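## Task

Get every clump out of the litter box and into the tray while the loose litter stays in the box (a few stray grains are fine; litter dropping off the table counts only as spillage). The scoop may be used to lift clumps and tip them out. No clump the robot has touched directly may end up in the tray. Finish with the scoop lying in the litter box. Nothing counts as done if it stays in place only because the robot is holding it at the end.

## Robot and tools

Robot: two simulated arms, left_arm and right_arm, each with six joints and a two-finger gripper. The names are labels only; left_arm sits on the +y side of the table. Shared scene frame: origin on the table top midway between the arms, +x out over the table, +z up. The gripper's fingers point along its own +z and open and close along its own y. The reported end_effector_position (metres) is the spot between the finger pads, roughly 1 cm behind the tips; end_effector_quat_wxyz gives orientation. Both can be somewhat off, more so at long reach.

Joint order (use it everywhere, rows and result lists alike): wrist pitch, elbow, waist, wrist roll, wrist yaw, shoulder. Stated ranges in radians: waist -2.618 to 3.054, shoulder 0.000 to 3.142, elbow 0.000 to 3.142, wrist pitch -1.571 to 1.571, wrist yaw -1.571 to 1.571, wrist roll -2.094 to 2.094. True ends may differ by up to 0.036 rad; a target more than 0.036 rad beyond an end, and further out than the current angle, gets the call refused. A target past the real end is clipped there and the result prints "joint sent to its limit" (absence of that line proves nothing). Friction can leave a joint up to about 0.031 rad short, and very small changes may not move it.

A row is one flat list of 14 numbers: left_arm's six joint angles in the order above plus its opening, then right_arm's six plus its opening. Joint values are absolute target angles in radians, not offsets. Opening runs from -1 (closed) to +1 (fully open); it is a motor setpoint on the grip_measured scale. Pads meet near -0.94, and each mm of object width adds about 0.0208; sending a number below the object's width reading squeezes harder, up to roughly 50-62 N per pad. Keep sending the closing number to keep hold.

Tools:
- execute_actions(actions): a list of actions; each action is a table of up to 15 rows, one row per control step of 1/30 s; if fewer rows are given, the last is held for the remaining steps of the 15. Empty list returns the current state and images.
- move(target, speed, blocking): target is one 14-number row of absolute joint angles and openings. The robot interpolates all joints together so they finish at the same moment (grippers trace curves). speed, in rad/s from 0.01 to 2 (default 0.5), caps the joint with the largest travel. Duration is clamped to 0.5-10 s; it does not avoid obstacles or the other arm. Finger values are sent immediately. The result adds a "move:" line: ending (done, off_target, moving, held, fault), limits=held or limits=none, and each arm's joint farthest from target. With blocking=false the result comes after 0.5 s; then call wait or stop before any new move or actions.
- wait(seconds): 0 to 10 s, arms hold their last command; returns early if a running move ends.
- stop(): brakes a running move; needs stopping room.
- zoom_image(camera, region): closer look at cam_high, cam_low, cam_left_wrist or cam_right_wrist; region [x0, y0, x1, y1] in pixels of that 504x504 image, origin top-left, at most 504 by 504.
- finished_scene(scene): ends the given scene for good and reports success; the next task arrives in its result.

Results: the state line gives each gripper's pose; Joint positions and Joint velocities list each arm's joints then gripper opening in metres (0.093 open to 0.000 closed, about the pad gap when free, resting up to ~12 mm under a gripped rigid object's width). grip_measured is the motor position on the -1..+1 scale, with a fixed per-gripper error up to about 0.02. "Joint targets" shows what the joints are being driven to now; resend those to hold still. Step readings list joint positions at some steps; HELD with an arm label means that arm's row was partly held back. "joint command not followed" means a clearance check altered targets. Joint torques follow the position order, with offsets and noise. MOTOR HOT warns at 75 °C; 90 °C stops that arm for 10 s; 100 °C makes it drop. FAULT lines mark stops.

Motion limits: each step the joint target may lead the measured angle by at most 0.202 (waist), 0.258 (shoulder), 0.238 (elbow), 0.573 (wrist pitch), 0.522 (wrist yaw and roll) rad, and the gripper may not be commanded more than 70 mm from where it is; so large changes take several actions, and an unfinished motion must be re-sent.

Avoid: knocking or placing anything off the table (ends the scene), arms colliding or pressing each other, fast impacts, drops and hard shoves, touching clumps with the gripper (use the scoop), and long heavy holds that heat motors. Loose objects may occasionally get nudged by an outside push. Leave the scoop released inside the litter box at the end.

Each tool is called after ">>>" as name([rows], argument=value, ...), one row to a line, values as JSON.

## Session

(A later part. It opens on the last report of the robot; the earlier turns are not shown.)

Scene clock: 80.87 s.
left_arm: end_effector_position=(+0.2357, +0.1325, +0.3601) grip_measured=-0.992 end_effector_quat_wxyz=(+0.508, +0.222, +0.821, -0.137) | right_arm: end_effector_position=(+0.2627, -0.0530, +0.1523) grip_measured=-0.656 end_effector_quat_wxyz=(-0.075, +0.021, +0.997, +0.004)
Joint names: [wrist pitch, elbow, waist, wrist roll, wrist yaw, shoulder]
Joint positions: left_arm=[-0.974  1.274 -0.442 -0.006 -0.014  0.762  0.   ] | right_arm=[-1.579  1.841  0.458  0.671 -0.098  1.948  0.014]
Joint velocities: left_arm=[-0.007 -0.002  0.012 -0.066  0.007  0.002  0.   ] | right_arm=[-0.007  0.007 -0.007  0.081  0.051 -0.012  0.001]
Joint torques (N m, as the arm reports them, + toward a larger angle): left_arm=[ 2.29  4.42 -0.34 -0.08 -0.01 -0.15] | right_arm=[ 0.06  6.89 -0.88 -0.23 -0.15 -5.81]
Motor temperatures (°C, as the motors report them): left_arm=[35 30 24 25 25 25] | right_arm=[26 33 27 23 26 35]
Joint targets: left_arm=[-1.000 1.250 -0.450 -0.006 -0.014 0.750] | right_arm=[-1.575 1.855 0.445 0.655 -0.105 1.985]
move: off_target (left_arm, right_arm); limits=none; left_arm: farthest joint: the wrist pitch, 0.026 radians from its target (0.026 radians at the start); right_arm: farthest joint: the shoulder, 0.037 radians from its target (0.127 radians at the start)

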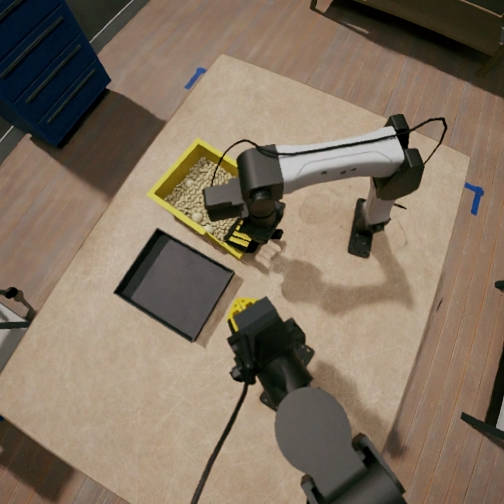

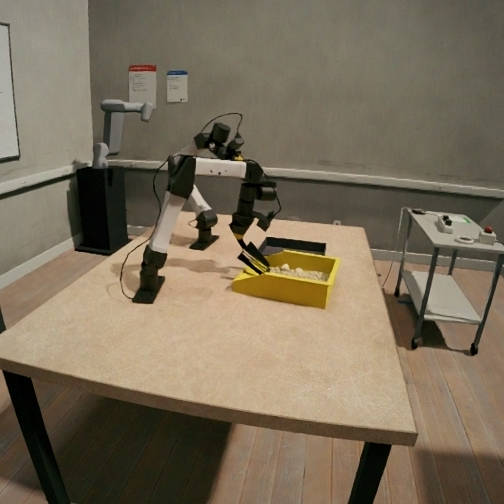

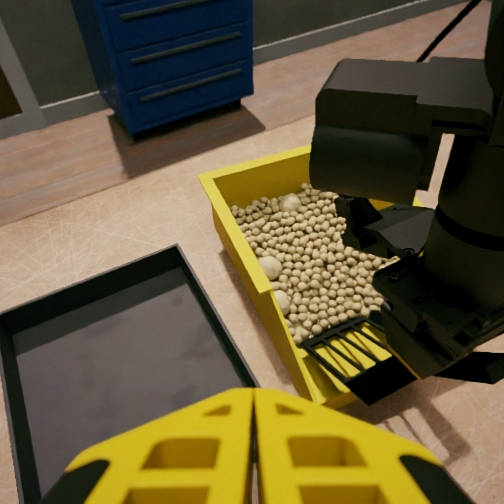

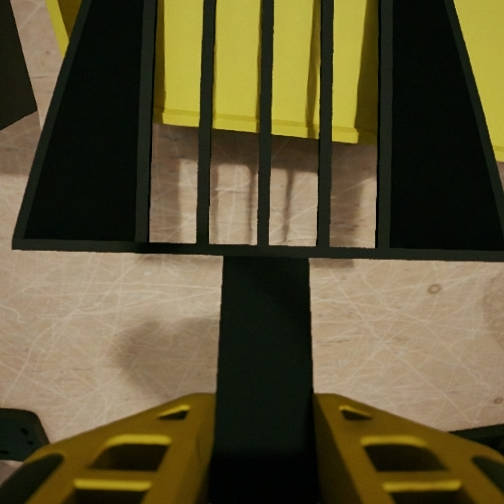

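>>> move(target=[-1.0,1.25,-0.45,-0.006,-0.014,0.75,-1, -1.35,1.675,0.456,0.592,0.01,1.875,-0.85], speed=0.15)

>>> zoom_image(camera="cam_left_wrist", region=[200, 180, 480, 430])

Scene clock: 84.27 s.
left_arm: end_effector_position=(+0.2357, +0.1325, +0.3601) grip_measured=-0.992 end_effector_quat_wxyz=(+0.508, +0.222, +0.821, -0.137) | right_arm: end_effector_position=(+0.2805, -0.0610, +0.1360) grip_measured=-0.656 end_effector_quat_wxyz=(-0.006, -0.013, +1.000, -0.007)
Joint names: [wrist pitch, elbow, waist, wrist roll, wrist yaw, shoulder]
Joint positions: left_arm=[-0.974  1.274 -0.442 -0.006 -0.014  0.762  0.   ] | right_arm=[-1.403  1.7    0.458  0.609  0.003  1.885  0.014]
Joint velocities: left_arm=[-0.022 -0.017  0.012  0.022 -0.007 -0.007  0.   ] | right_arm=[-0.007 -0.002  0.002 -0.022 -0.022 -0.007 -0.001]
Joint torques (N m, as the arm reports them, + toward a larger angle): left_arm=[ 2.32  4.52 -0.25 -0.07 -0.01 -0.06] | right_arm=[ 0.68  4.18  0.11 -0.24  0.05 -9.  ]
Motor temperatures (°C, as the motors report them): left_arm=[36 30 24 25 25 25] | right_arm=[26 33 27 23 26 35]
Joint targets: left_arm=[-1.000 1.250 -0.450 -0.006 -0.014 0.750] | right_arm=[-1.350 1.675 0.456 0.592 0.010 1.875]
move: off_target (left_arm, right_arm); limits=none; left_arm: farthest joint: the wrist pitch, 0.026 radians from its target (0.026 radians at the start); right_arm: farthest joint: the wrist pitch, 0.053 radians from its target (0.229 radians at the start)

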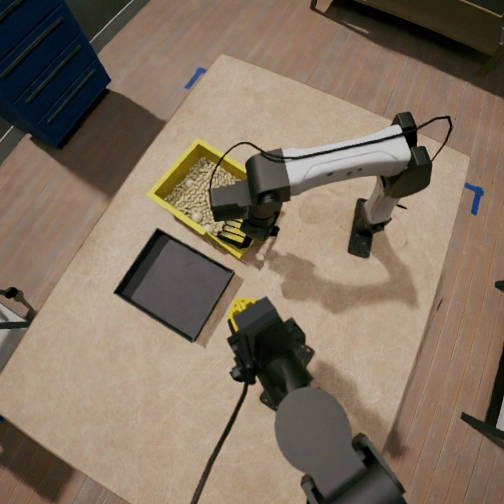

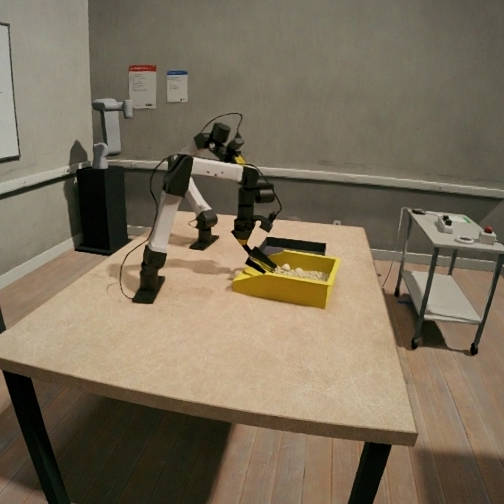

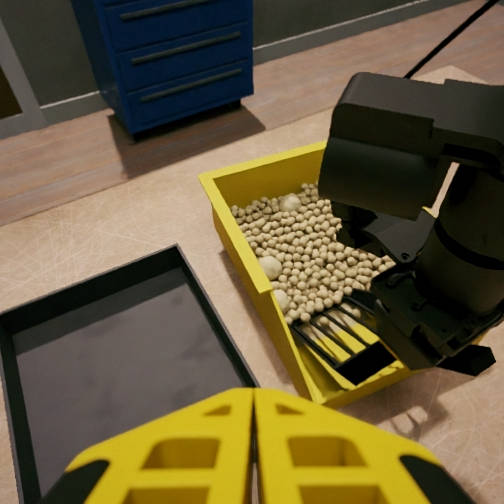

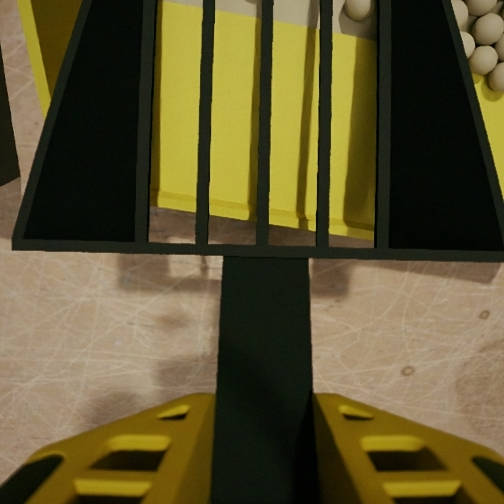

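Region (200, 180, 480, 430) of cam_left_wrist's 504x504 image, scaled by 1.800, with more detail than that image has; it fills the top 450 rows of this view, and the rest is white.

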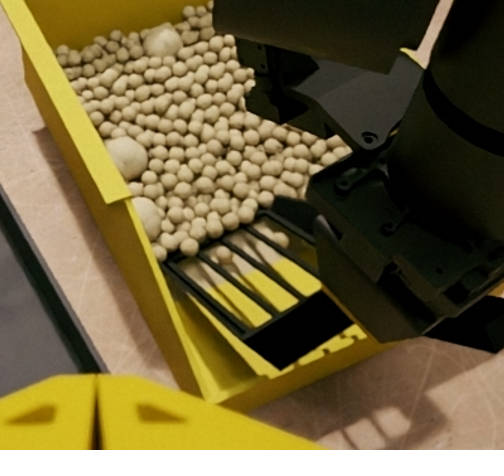

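>>> move(target=[-1.0,1.25,-0.45,-0.006,-0.014,0.75,-1, -1.11,1.53,0.425,0.56,0.09,1.83,-0.85], speed=0.15)

>>> zoom_image(camera="cam_left_wrist", region=[200, 180, 480, 430])

Scene clock: 91.23 s.
left_arm: end_effector_position=(+0.2357, +0.1325, +0.3601) grip_measured=-0.992 end_effector_quat_wxyz=(+0.508, +0.222, +0.821, -0.137) | right_arm: end_effector_position=(+0.3121, -0.0626, +0.1145) grip_measured=-0.656 end_effector_quat_wxyz=(+0.075, -0.022, +0.997, +0.003)
Joint names: [wrist pitch, elbow, waist, wrist roll, wrist yaw, shoulder]
Joint positions: left_arm=[-0.974  1.274 -0.442 -0.006 -0.014  0.762  0.   ] | right_arm=[-1.15   1.55   0.438  0.566  0.078  1.843  0.014]
Joint velocities: left_arm=[-0.022 -0.002 -0.002 -0.051 -0.051  0.007  0.   ] | right_arm=[-0.081 -0.002 -0.012  0.037  0.022 -0.007 -0.   ]
Joint torques (N m, as the arm reports them, + toward a larger angle): left_arm=[ 2.28  4.24 -0.35 -0.1   0.01  0.07] | right_arm=[ 0.84  4.79 -0.9  -0.13  0.11 -9.19]
Motor temperatures (°C, as the motors report them): left_arm=[36 30 24 25 25 25] | right_arm=[26 33 27 23 26 37]
Joint targets: left_arm=[-1.000 1.250 -0.450 -0.006 -0.014 0.750] | right_arm=[-1.110 1.530 0.425 0.560 0.090 1.830]
move: off_target (left_arm, right_arm); limits=none; left_arm: farthest joint: the wrist pitch, 0.026 radians from its target (0.026 radians at the start); right_arm: farthest joint: the wrist pitch, 0.040 radians from its target (0.293 radians at the start)

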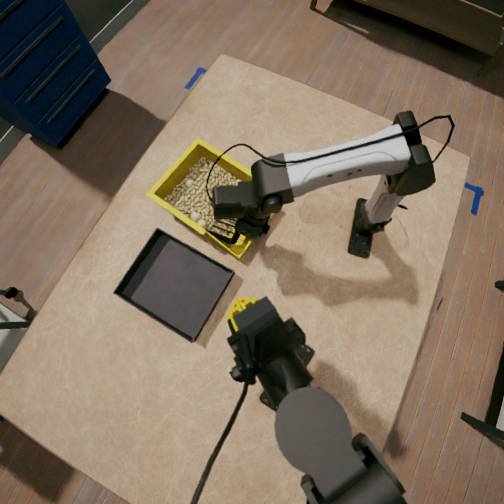

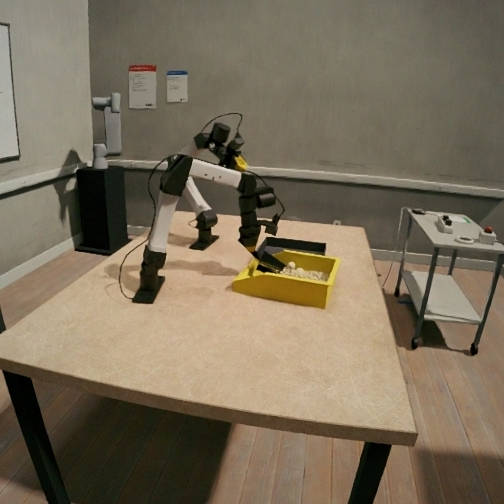

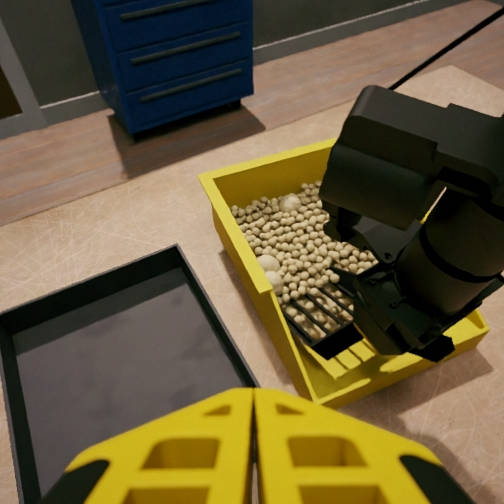

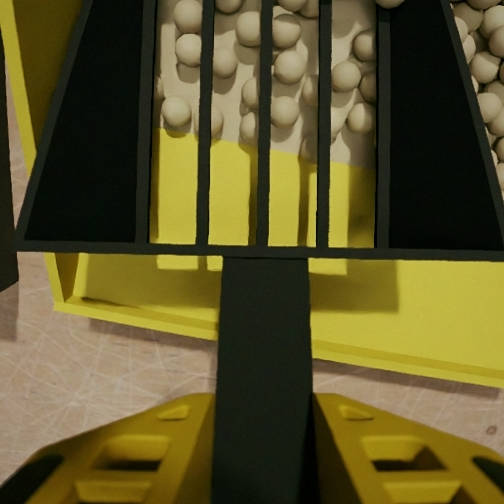

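Region (200, 180, 480, 430) of cam_left_wrist's 504x504 image, scaled by 1.800, with more detail than that image has; it fills the top 450 rows of this view, and the rest is white.

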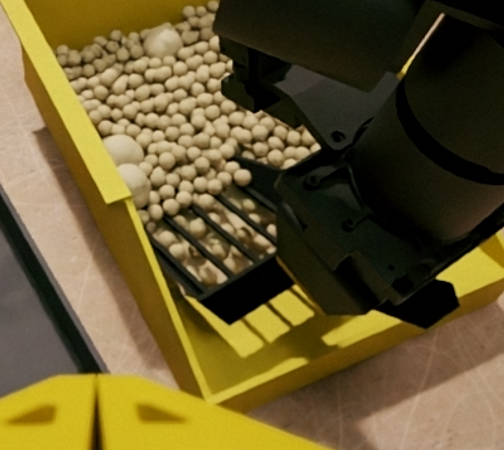

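>>> move(target=[-1.0,1.25,-0.45,-0.006,-0.014,0.75,-1, -1.20,1.815,0.325,0.468,0.07,2.035,-0.85], speed=0.15)

>>> zoom_image(camera="cam_left_wrist", region=[180, 130, 460, 380])

Scene clock: 94.77 s.
left_arm: end_effector_position=(+0.2357, +0.1325, +0.3601) grip_measured=-0.992 end_effector_quat_wxyz=(+0.508, +0.222, +0.821, -0.137) | right_arm: end_effector_position=(+0.3612, -0.0711, +0.1191) grip_measured=-0.656 end_effector_quat_wxyz=(+0.065, -0.024, +0.998, +0.003)
Joint names: [wrist pitch, elbow, waist, wrist roll, wrist yaw, shoulder]
Joint positions: left_arm=[-0.974  1.274 -0.442 -0.006 -0.014  0.762  0.   ] | right_arm=[-1.241  1.793  0.343  0.468  0.056  2.007  0.014]
Joint velocities: left_arm=[ 0.007  0.012 -0.012 -0.037  0.022  0.002  0.   ] | right_arm=[ 0.007  0.007  0.002  0.022  0.022  0.002 -0.   ]
Joint torques (N m, as the arm reports them, + toward a larger angle): left_arm=[ 2.26  4.24 -0.17 -0.11 -0.01 -0.06] | right_arm=[ 0.81  8.08 -1.36 -0.08  0.1  -7.22]
Motor temperatures (°C, as the motors report them): left_arm=[36 30 24 25 25 25] | right_arm=[26 33 27 23 26 37]
Joint targets: left_arm=[-1.000 1.250 -0.450 -0.006 -0.014 0.750] | right_arm=[-1.200 1.815 0.325 0.468 0.070 2.035]
move: off_target (left_arm, right_arm); limits=none; left_arm: farthest joint: the wrist pitch, 0.026 radians from its target (0.026 radians at the start); right_arm: farthest joint: the wrist pitch, 0.041 radians from its target (0.050 radians at the start)

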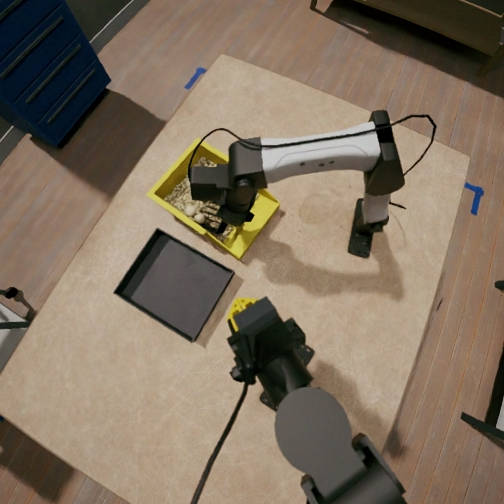

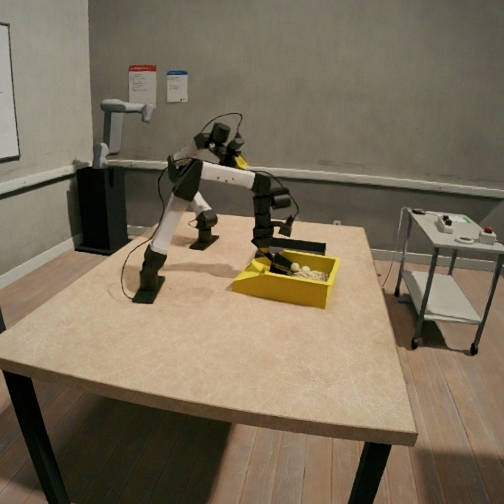

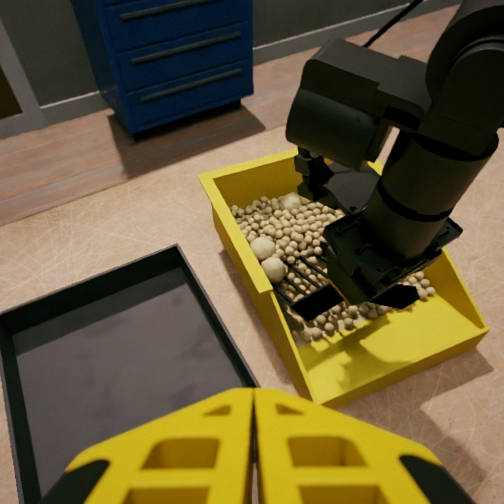

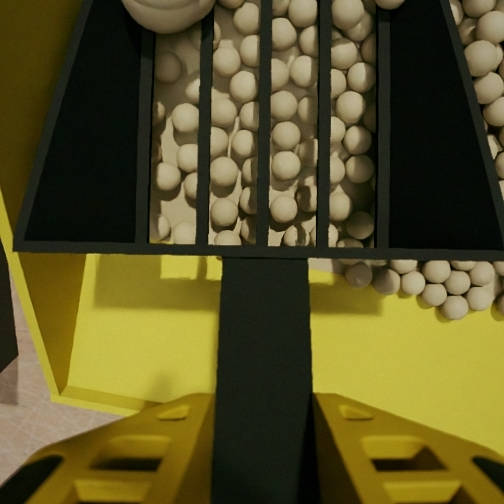

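Region (180, 130, 460, 380) of cam_left_wrist's 504x504 image, scaled by 1.800, with more detail than that image has; it fills the top 450 rows of this view, and the rest is white.

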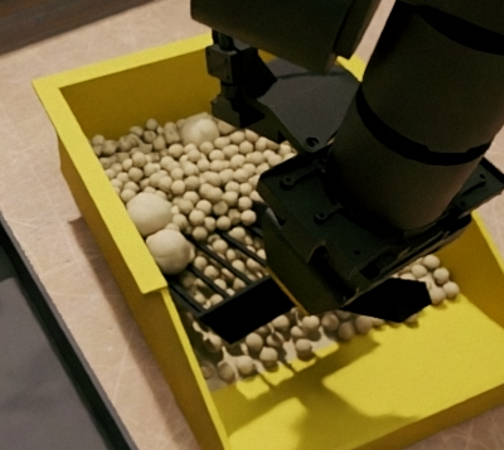

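>>> move(target=[-1.0,1.25,-0.45,-0.006,-0.014,0.75,-1, -1.03,1.71,0.335,0.625,0.16,2.03,-0.85], speed=0.12)

>>> zoom_image(camera="cam_left_wrist", region=[180, 130, 460, 380])

Scene clock: 99.17 s.
left_arm: end_effector_position=(+0.2357, +0.1325, +0.3601) grip_measured=-0.992 end_effector_quat_wxyz=(+0.508, +0.222, +0.821, -0.137) | right_arm: end_effector_position=(+0.3856, -0.0652, +0.1068) grip_measured=-0.656 end_effector_quat_wxyz=(+0.121, +0.042, +0.992, +0.013)
Joint names: [wrist pitch, elbow, waist, wrist roll, wrist yaw, shoulder]
Joint positions: left_arm=[-0.974  1.274 -0.442 -0.006 -0.014  0.762  0.   ] | right_arm=[-1.071  1.726  0.347  0.597  0.107  2.007  0.014]
Joint velocities: left_arm=[ 0.051  0.002  0.012 -0.022  0.051  0.007  0.   ] | right_arm=[ 0.007 -0.022 -0.002  0.007  0.022  0.012 -0.   ]
Joint torques (N m, as the arm reports them, + toward a larger angle): left_arm=[ 2.31  4.24 -0.4  -0.07 -0.04 -0.12] | right_arm=[ 1.    5.31 -0.78  0.19  0.47 -7.88]
Motor temperatures (°C, as the motors report them): left_arm=[37 30 24 25 25 25] | right_arm=[27 33 27 23 26 37]
Joint targets: left_arm=[-1.000 1.250 -0.450 -0.006 -0.014 0.750] | right_arm=[-1.030 1.710 0.335 0.625 0.160 2.030]
move: off_target (left_arm, right_arm); limits=none; left_arm: farthest joint: the wrist pitch, 0.026 radians from its target (0.026 radians at the start); right_arm: farthest joint: the wrist yaw, 0.053 radians from its target (0.104 radians at the start)

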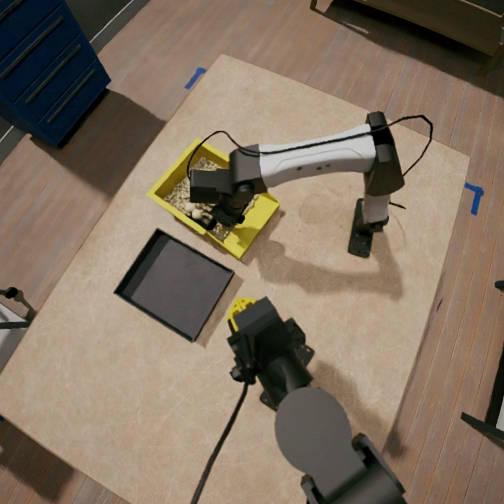

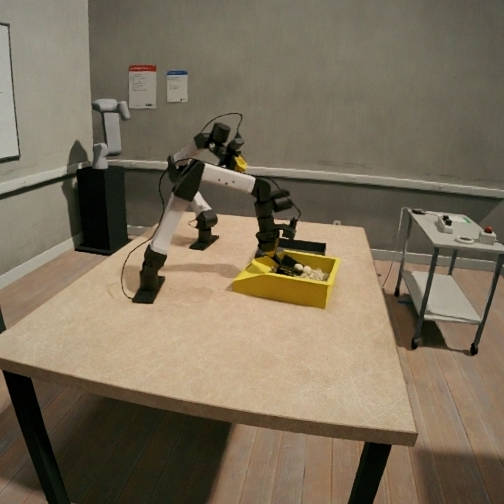

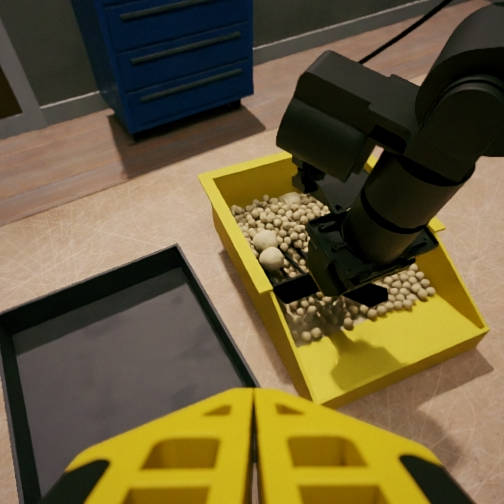

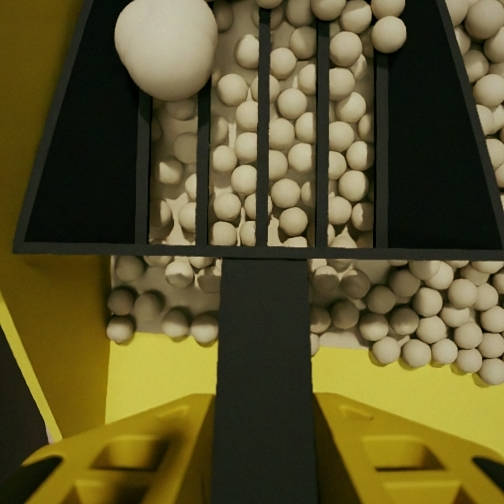

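Region (180, 130, 460, 380) of cam_left_wrist's 504x504 image, scaled by 1.800, with more detail than that image has; it fills the top 450 rows of this view, and the rest is white.

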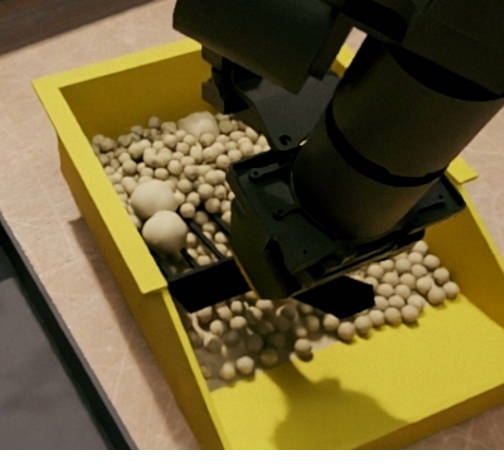

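>>> move(target=[-1.0,1.25,-0.45,-0.006,-0.014,0.75,-1, -1.17,2.005,0.28,0.73,0.2,2.19,-0.85], speed=0.15)

>>> zoom_image(camera="cam_low", region=[230, 210, 360, 310])

Scene clock: 102.83 s.
left_arm: end_effector_position=(+0.2357, +0.1325, +0.3601) grip_measured=-0.992 end_effector_quat_wxyz=(+0.508, +0.222, +0.821, -0.137) | right_arm: end_effector_position=(+0.4265, -0.0700, +0.1066) grip_measured=-0.656 end_effector_quat_wxyz=(+0.121, +0.114, +0.986, +0.000)
Joint names: [wrist pitch, elbow, waist, wrist roll, wrist yaw, shoulder]
Joint positions: left_arm=[-0.974  1.274 -0.442 -0.006 -0.014  0.762  0.   ] | right_arm=[-1.175  1.981  0.304  0.698  0.135  2.175  0.014]
Joint velocities: left_arm=[-0.081 -0.012  0.007 -0.022 -0.022 -0.022  0.   ] | right_arm=[-0.007 -0.002  0.007 -0.037 -0.081 -0.017 -0.   ]
Joint torques (N m, as the arm reports them, + toward a larger angle): left_arm=[ 2.31  4.35 -0.17 -0.09  0.02 -0.1 ] | right_arm=[ 0.65  8.3  -1.95  0.22  0.62 -9.55]
Motor temperatures (°C, as the motors report them): left_arm=[37 29 24 25 25 25] | right_arm=[27 33 27 23 26 38]
Joint targets: left_arm=[-1.000 1.250 -0.450 -0.006 -0.014 0.750] | right_arm=[-1.170 2.005 0.280 0.730 0.200 2.190]
move: off_target (left_arm, right_arm); limits=none; left_arm: farthest joint: the wrist pitch, 0.026 radians from its target (0.026 radians at the start); right_arm: farthest joint: the wrist yaw, 0.065 radians from its target (0.093 radians at the start)

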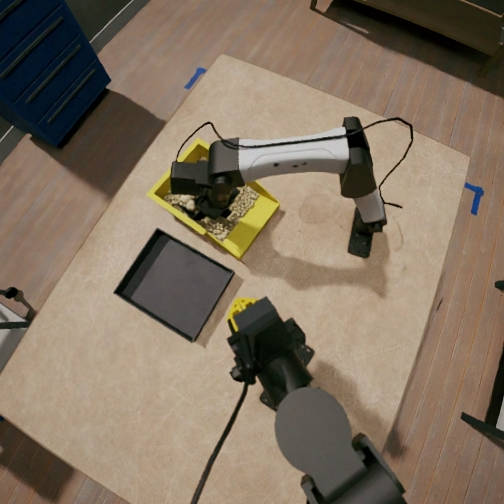

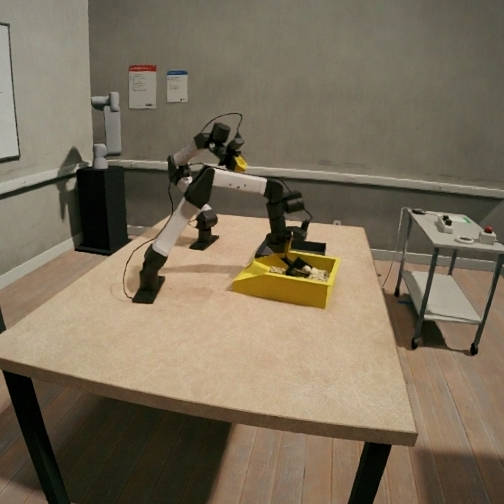

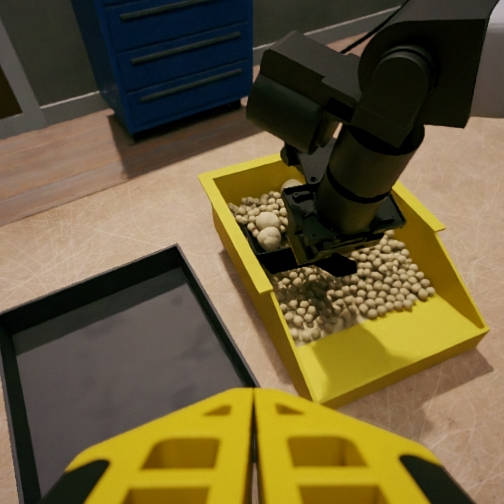

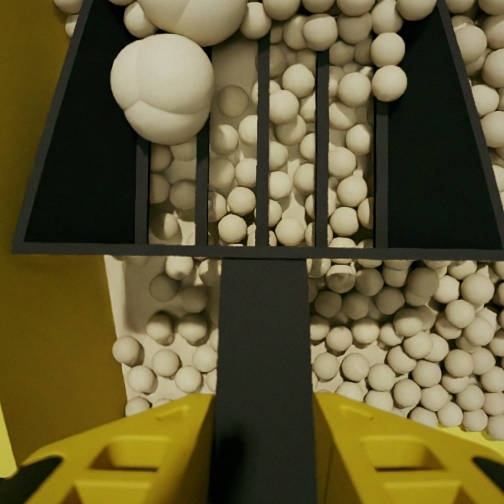

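Region (230, 210, 360, 310) of cam_low's 504x504 image, scaled by 3.877, with more detail than that image has; it fills the top 388 rows of this view, and the rest is white.

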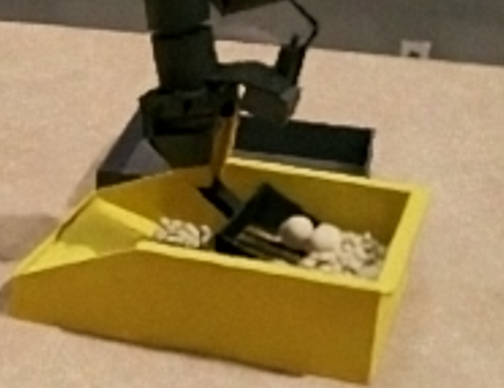

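>>> move(target=[-1.0,1.25,-0.3,-0.006,-0.014,0.75,-1, -1.21,2.11,0.215,0.66,0.2,2.255,-0.85], speed=0.12)

>>> zoom_image(camera="cam_low", region=[230, 210, 360, 310])

Scene clock: 106.53 s.
left_arm: end_effector_position=(+0.2495, +0.1599, +0.3601) grip_measured=-0.992 end_effector_quat_wxyz=(+0.516, +0.167, +0.834, -0.103) | right_arm: end_effector_position=(+0.4464, -0.0918, +0.1086) grip_measured=-0.656 end_effector_quat_wxyz=(+0.115, +0.117, +0.986, -0.005)
Joint names: [wrist pitch, elbow, waist, wrist roll, wrist yaw, shoulder]
Joint positions: left_arm=[-0.974  1.274 -0.309 -0.006 -0.014  0.762  0.   ] | right_arm=[-1.231  2.088  0.241  0.643  0.126  2.234  0.014]
Joint velocities: left_arm=[ 0.007 -0.007  0.002 -0.081 -0.051  0.012  0.   ] | right_arm=[-0.022 -0.007  0.007 -0.007  0.037  0.007 -0.   ]
Joint torques (N m, as the arm reports them, + toward a larger angle): left_arm=[ 2.28  4.36  0.78 -0.1  -0.04 -0.06] | right_arm=[ 0.77  8.13 -2.2   0.1   0.66 -9.51]
Motor temperatures (°C, as the motors report them): left_arm=[37 29 24 25 25 25] | right_arm=[27 34 27 23 26 38]
Joint targets: left_arm=[-1.000 1.250 -0.300 -0.006 -0.014 0.750] | right_arm=[-1.210 2.110 0.215 0.660 0.200 2.255]
move: off_target (left_arm, right_arm); limits=none; left_arm: farthest joint: the wrist pitch, 0.026 radians from its target (0.026 radians at the start); right_arm: farthest joint: the wrist yaw, 0.074 radians from its target (0.065 radians at the start)

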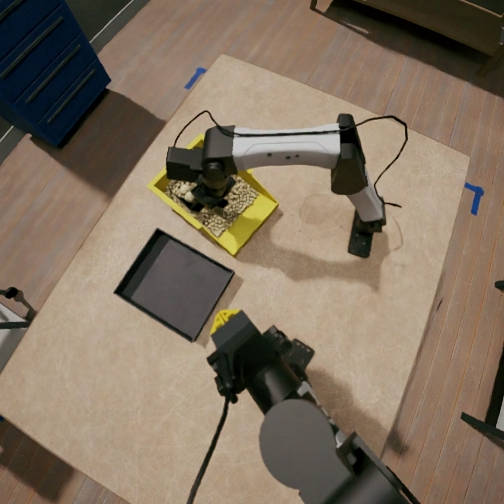

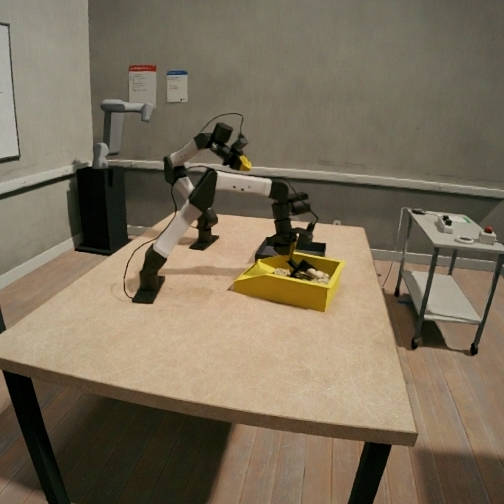

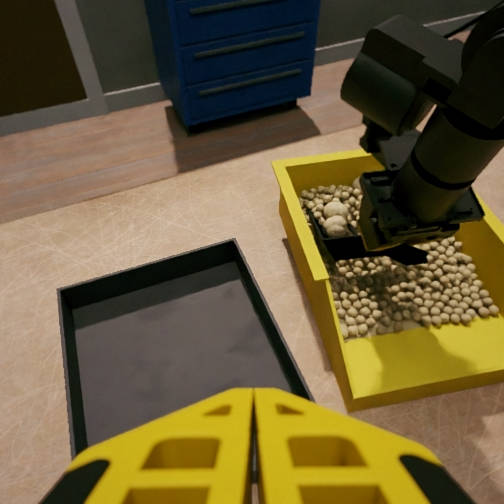

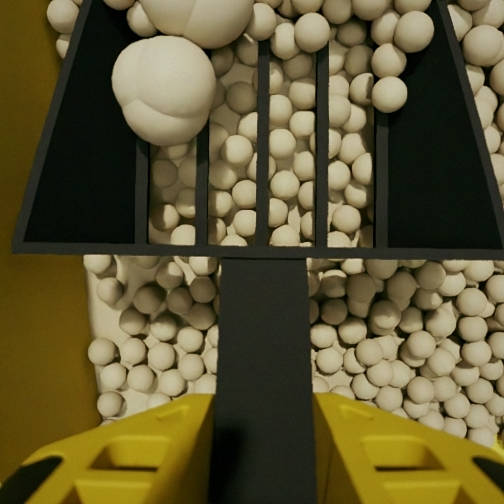

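Region (230, 210, 360, 310) of cam_low's 504x504 image, scaled by 3.877, with more detail than that image has; it fills the top 388 rows of this view, and the rest is white.

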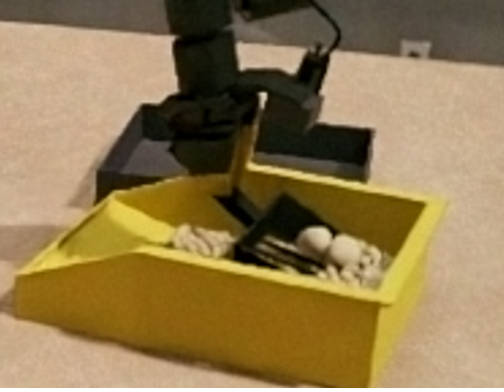

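>>> move(target=[-1.0,1.25,-0.3,-0.006,-0.014,0.75,-1, -0.64,1.465,0.372,0.70,0.425,1.91,-0.85], speed=0.25)

>>> zoom_image(camera="cam_left_wrist", region=[250, 100, 504, 350])

Scene clock: 112.30 s.
left_arm: end_effector_position=(+0.2495, +0.1599, +0.3601) grip_measured=-0.992 end_effector_quat_wxyz=(+0.516, +0.167, +0.834, -0.103) | right_arm: end_effector_position=(+0.4229, -0.0874, +0.0929) grip_measured=-0.656 end_effector_quat_wxyz=(+0.279, +0.111, +0.953, -0.039)
Joint names: [wrist pitch, elbow, waist, wrist roll, wrist yaw, shoulder]
Joint positions: left_arm=[-0.974  1.274 -0.309 -0.006 -0.014  0.762  0.   ] | right_arm=[-0.68   1.475  0.367  0.691  0.398  1.944  0.014]
Joint velocities: left_arm=[-0.11  -0.007  0.022 -0.066  0.007  0.002  0.   ] | right_arm=[ 0.051 -0.017 -0.012  0.081  0.007  0.002 -0.001]
Joint torques (N m, as the arm reports them, + toward a larger angle): left_arm=[ 2.28  4.35  0.85 -0.06  0.01 -0.16] | right_arm=[  1.31   5.91   0.77   0.01   0.44 -11.81]
Motor temperatures (°C, as the motors report them): left_arm=[37 29 24 25 25 25] | right_arm=[27 34 27 23 26 41]
Joint targets: left_arm=[-1.000 1.250 -0.300 -0.006 -0.014 0.750] | right_arm=[-0.640 1.465 0.372 0.700 0.425 1.910]
move: off_target (left_arm, right_arm); limits=none; left_arm: farthest joint: the wrist pitch, 0.026 radians from its target (0.026 radians at the start); right_arm: farthest joint: the wrist pitch, 0.040 radians from its target (0.591 radians at the start)

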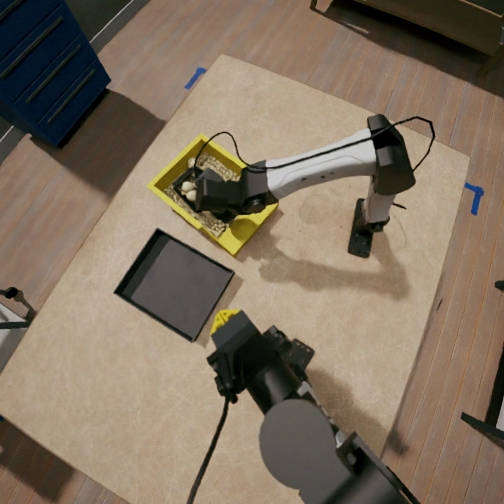

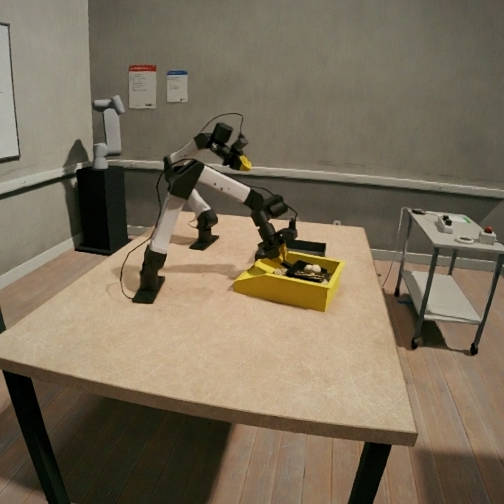

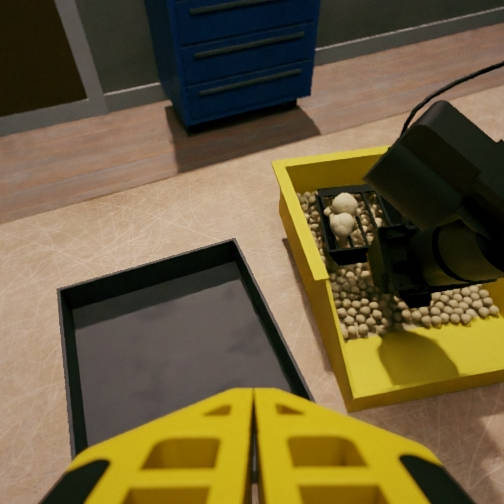

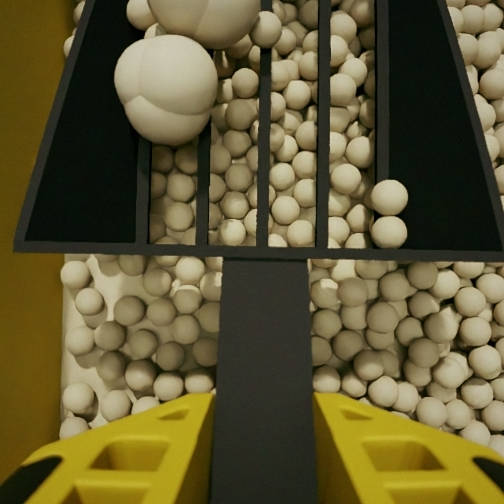

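Region (250, 100, 504, 350) of cam_left_wrist's 504x504 image, scaled by 1.984, with more detail than that image has; it fills the top 496 rows of this view, and the rest is white.

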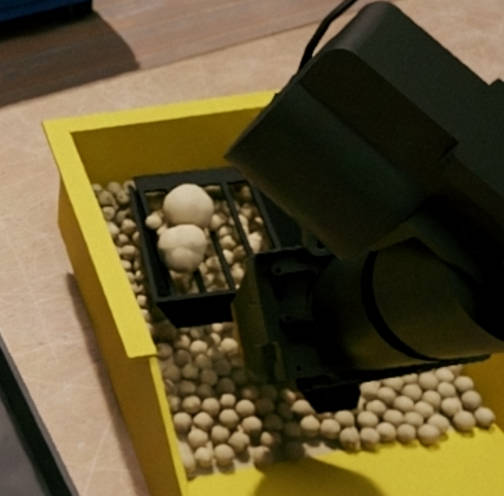

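>>> move(target=[-1.0,1.25,0.5,-0.006,-0.014,0.6,-1, -0.93,1.75,0.33,0.70,0.425,1.88,-0.85], speed=0.5)

>>> execute_actions([
  [[-1.0,1.25,0.5,-0.006,-0.014,0.6,-1, -0.93,1.75,0.33,0.55,0.425,1.88,-0.85],[-1.0,1.25,0.5,-0.006,-0.014,0.6,-1, -0.93,1.75,0.33,0.55,0.425,1.88,-0.85],[-1.0,1.25,0.5,-0.006,-0.014,0.6,-1, -0.93,1.75,0.33,0.55,0.425,1.88,-0.85],[-1.0,1.25,0.5,-0.006,-0.014,0.6,-1, -0.93,1.75,0.33,0.55,0.425,1.88,-0.85],[-1.0,1.25,0.5,-0.006,-0.014,0.6,-1, -0.93,1.75,0.33,0.85,0.425,1.88,-0.85],[-1.0,1.25,0.5,-0.006,-0.014,0.6,-1, -0.93,1.75,0.33,0.85,0.425,1.88,-0.85],[-1.0,1.25,0.5,-0.006,-0.014,0.6,-1, -0.93,1.75,0.33,0.85,0.425,1.88,-0.85],[-1.0,1.25,0.5,-0.006,-0.014,0.6,-1, -0.93,1.75,0.33,0.85,0.425,1.88,-0.85],[-1.0,1.25,0.5,-0.006,-0.014,0.6,-1, -0.93,1.75,0.33,0.55,0.425,1.88,-0.85],[-1.0,1.25,0.5,-0.006,-0.014,0.6,-1, -0.93,1.75,0.33,0.55,0.425,1.88,-0.85],[-1.0,1.25,0.5,-0.006,-0.014,0.6,-1, -0.93,1.75,0.33,0.55,0.425,1.88,-0.85],[-1.0,1.25,0.5,-0.006,-0.014,0.6,-1, -0.93,1.75,0.33,0.55,0.425,1.88,-0.85],[-1.0,1.25,0.5,-0.006,-0.014,0.6,-1, -0.93,1.75,0.33,0.85,0.425,1.88,-0.85]],
  [[-1.0,1.25,0.5,-0.006,-0.014,0.6,-1, -0.93,1.75,0.33,0.7,0.425,1.88,-0.85]],
])

Scene clock: 116.77 s.
left_arm: end_effector_position=(+0.2139, +0.3246, +0.3883) grip_measured=-0.992 end_effector_quat_wxyz=(+0.576, -0.163, +0.793, +0.117) | right_arm: end_effector_position=(+0.4297, -0.0997, +0.1673) grip_measured=-0.656 end_effector_quat_wxyz=(+0.286, +0.127, +0.949, -0.039)
Joint names: [wrist pitch, elbow, waist, wrist roll, wrist yaw, shoulder]
Joint positions: left_arm=[-0.974  1.274  0.491 -0.006 -0.014  0.615  0.   ] | right_arm=[-0.94   1.719  0.338  0.691  0.402  1.911  0.014]
Joint velocities: left_arm=[ 0.007 -0.017 -0.007 -0.051  0.037  0.007  0.   ] | right_arm=[ 0.007 -0.012  0.012  0.037 -0.022 -0.012  0.   ]
Joint torques (N m, as the arm reports them, + toward a larger angle): left_arm=[ 2.35  3.85  0.8  -0.08 -0.02  1.39] | right_arm=[  1.02   9.19  -0.44   0.     0.35 -11.39]
Motor temperatures (°C, as the motors report them): left_arm=[37 29 24 25 25 25] | right_arm=[28 34 27 23 26 42]
Joint targets: left_arm=[-1.000 1.250 0.500 -0.006 -0.014 0.600] | right_arm=[-0.930 1.750 0.330 0.700 0.425 1.880]
move: off_target (left_arm, right_arm); limits=none; left_arm: farthest joint: the wrist pitch, 0.026 radians from its target (0.026 radians at the start); right_arm: farthest joint: the shoulder, 0.031 radians from its target (0.064 radians at the start)

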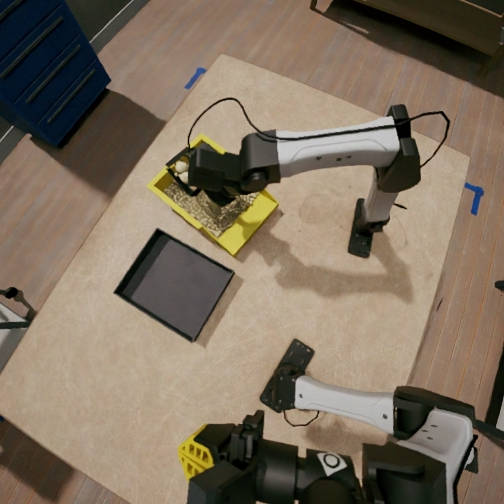

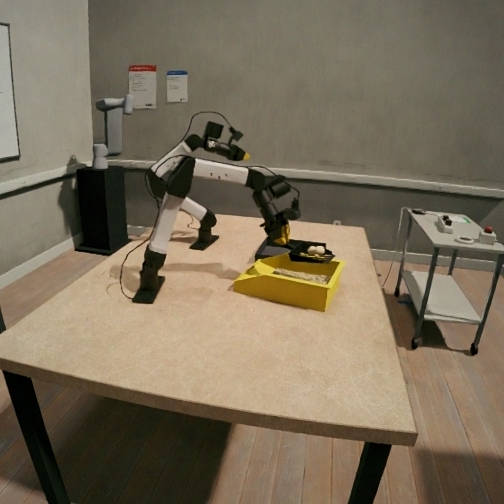

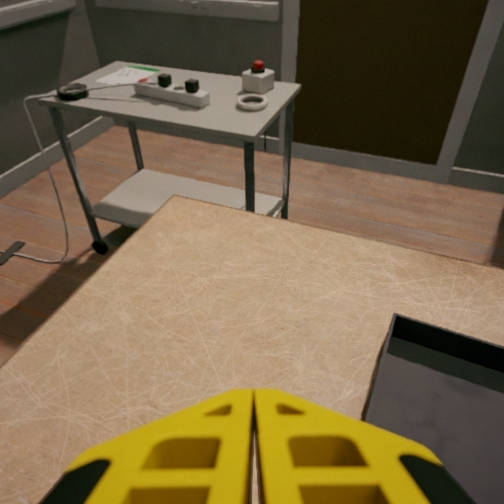

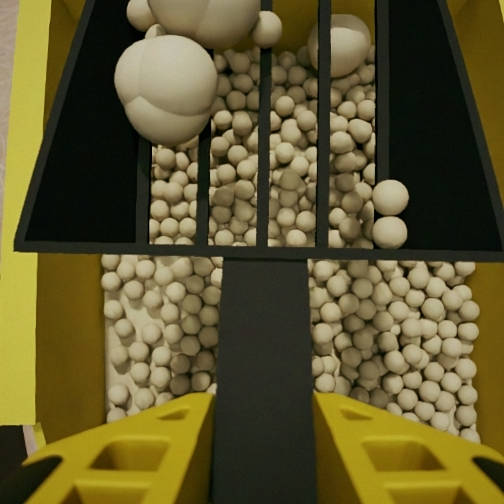

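Scene clock: 117.77 s.
left_arm: end_effector_position=(+0.2139, +0.3246, +0.3883) grip_measured=-0.992 end_effector_quat_wxyz=(+0.576, -0.163, +0.793, +0.117) | right_arm: end_effector_position=(+0.4296, -0.1012, +0.1673) grip_measured=-0.656 end_effector_quat_wxyz=(+0.287, +0.136, +0.948, -0.040)
Joint names: [wrist pitch, elbow, waist, wrist roll, wrist yaw, shoulder]
Joint positions: left_arm=[-0.974  1.274  0.491 -0.006 -0.014  0.615  0.   ] | right_arm=[-0.943  1.719  0.336  0.708  0.406  1.911  0.014]
Joint velocities: left_arm=[ 0.022 -0.002  0.007  0.007 -0.037 -0.002  0.   ] | right_arm=[ 0.081 -0.017 -0.012  0.007 -0.037 -0.007 -0.   ]
Joint torques (N m, as the arm reports them, + toward a larger angle): left_arm=[ 2.37  3.89  0.7  -0.11 -0.02  1.73] | right_arm=[  1.06   9.13  -0.27  -0.13   0.31 -11.44]
Motor temperatures (°C, as the motors report them): left_arm=[37 29 24 25 25 25] | right_arm=[28 35 27 23 26 43]
Joint targets: left_arm=[-1.000 1.250 0.500 -0.006 -0.014 0.600] | right_arm=[-0.930 1.750 0.330 0.700 0.425 1.880]
Step readings (joint positions; steps 1 to 15: 1st action; 16 to 30: 2nd action):
0: left_arm=[-0.974 1.274 0.491 -0.006 -0.014 0.615] | right_arm=[-0.940 1.719 0.338 0.691 0.402 1.911]
1: left_arm=[-0.974 1.274 0.491 -0.006 -0.014 0.615] | right_arm=[-0.941 1.719 0.338 0.670 0.403 1.911]
2: left_arm=[-0.974 1.274 0.491 -0.006 -0.014 0.615] | right_arm=[-0.941 1.719 0.338 0.647 0.403 1.911]
4: left_arm=[-0.974 1.274 0.491 -0.006 -0.014 0.615] | right_arm=[-0.941 1.719 0.338 0.614 0.403 1.911]
8: left_arm=[-0.974 1.274 0.491 -0.006 -0.014 0.615] | right_arm=[-0.941 1.719 0.337 0.743 0.403 1.911]
15: left_arm=[-0.974 1.274 0.491 -0.006 -0.014 0.615] | right_arm=[-0.942 1.719 0.336 0.731 0.405 1.911]
16: left_arm=[-0.974 1.274 0.491 -0.006 -0.014 0.615] | right_arm=[-0.942 1.719 0.336 0.732 0.405 1.911]
17: left_arm=[-0.974 1.274 0.491 -0.006 -0.014 0.615] | right_arm=[-0.942 1.719 0.336 0.727 0.405 1.911]
19: left_arm=[-0.974 1.274 0.491 -0.006 -0.014 0.615] | right_arm=[-0.942 1.719 0.336 0.720 0.406 1.911]
23: left_arm=[-0.974 1.274 0.491 -0.006 -0.014 0.615] | right_arm=[-0.943 1.719 0.336 0.712 0.406 1.911]
30: Joint positions above

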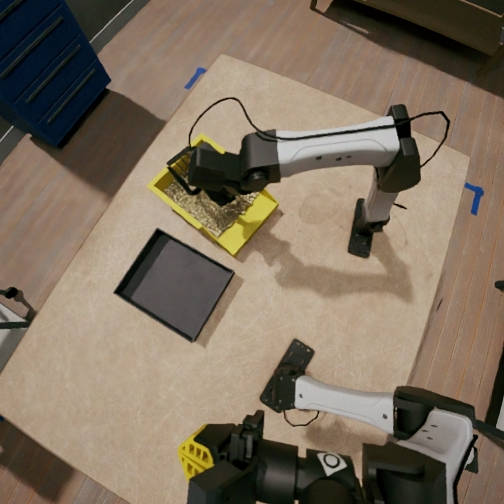

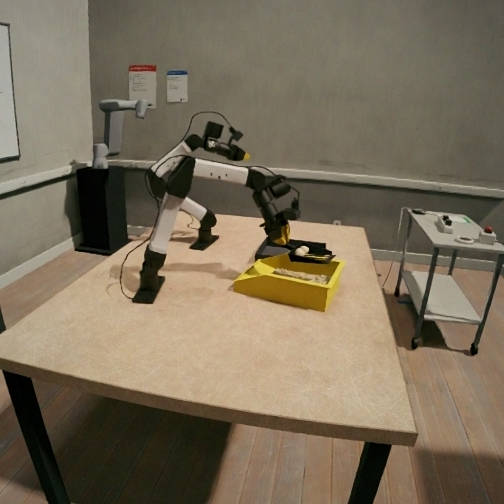

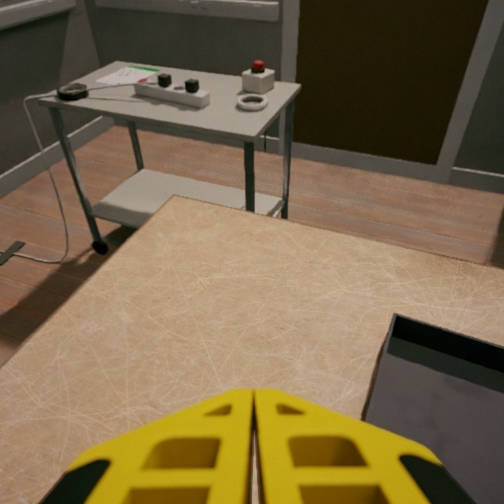

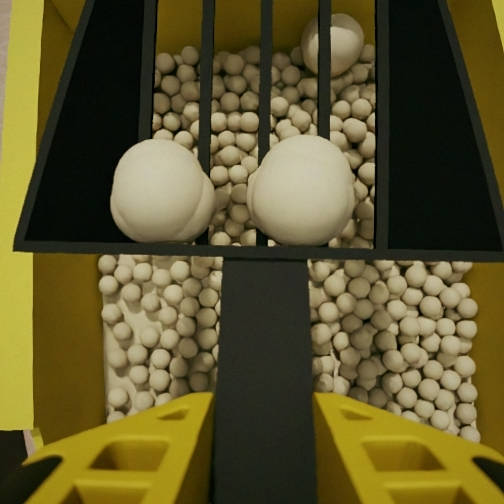

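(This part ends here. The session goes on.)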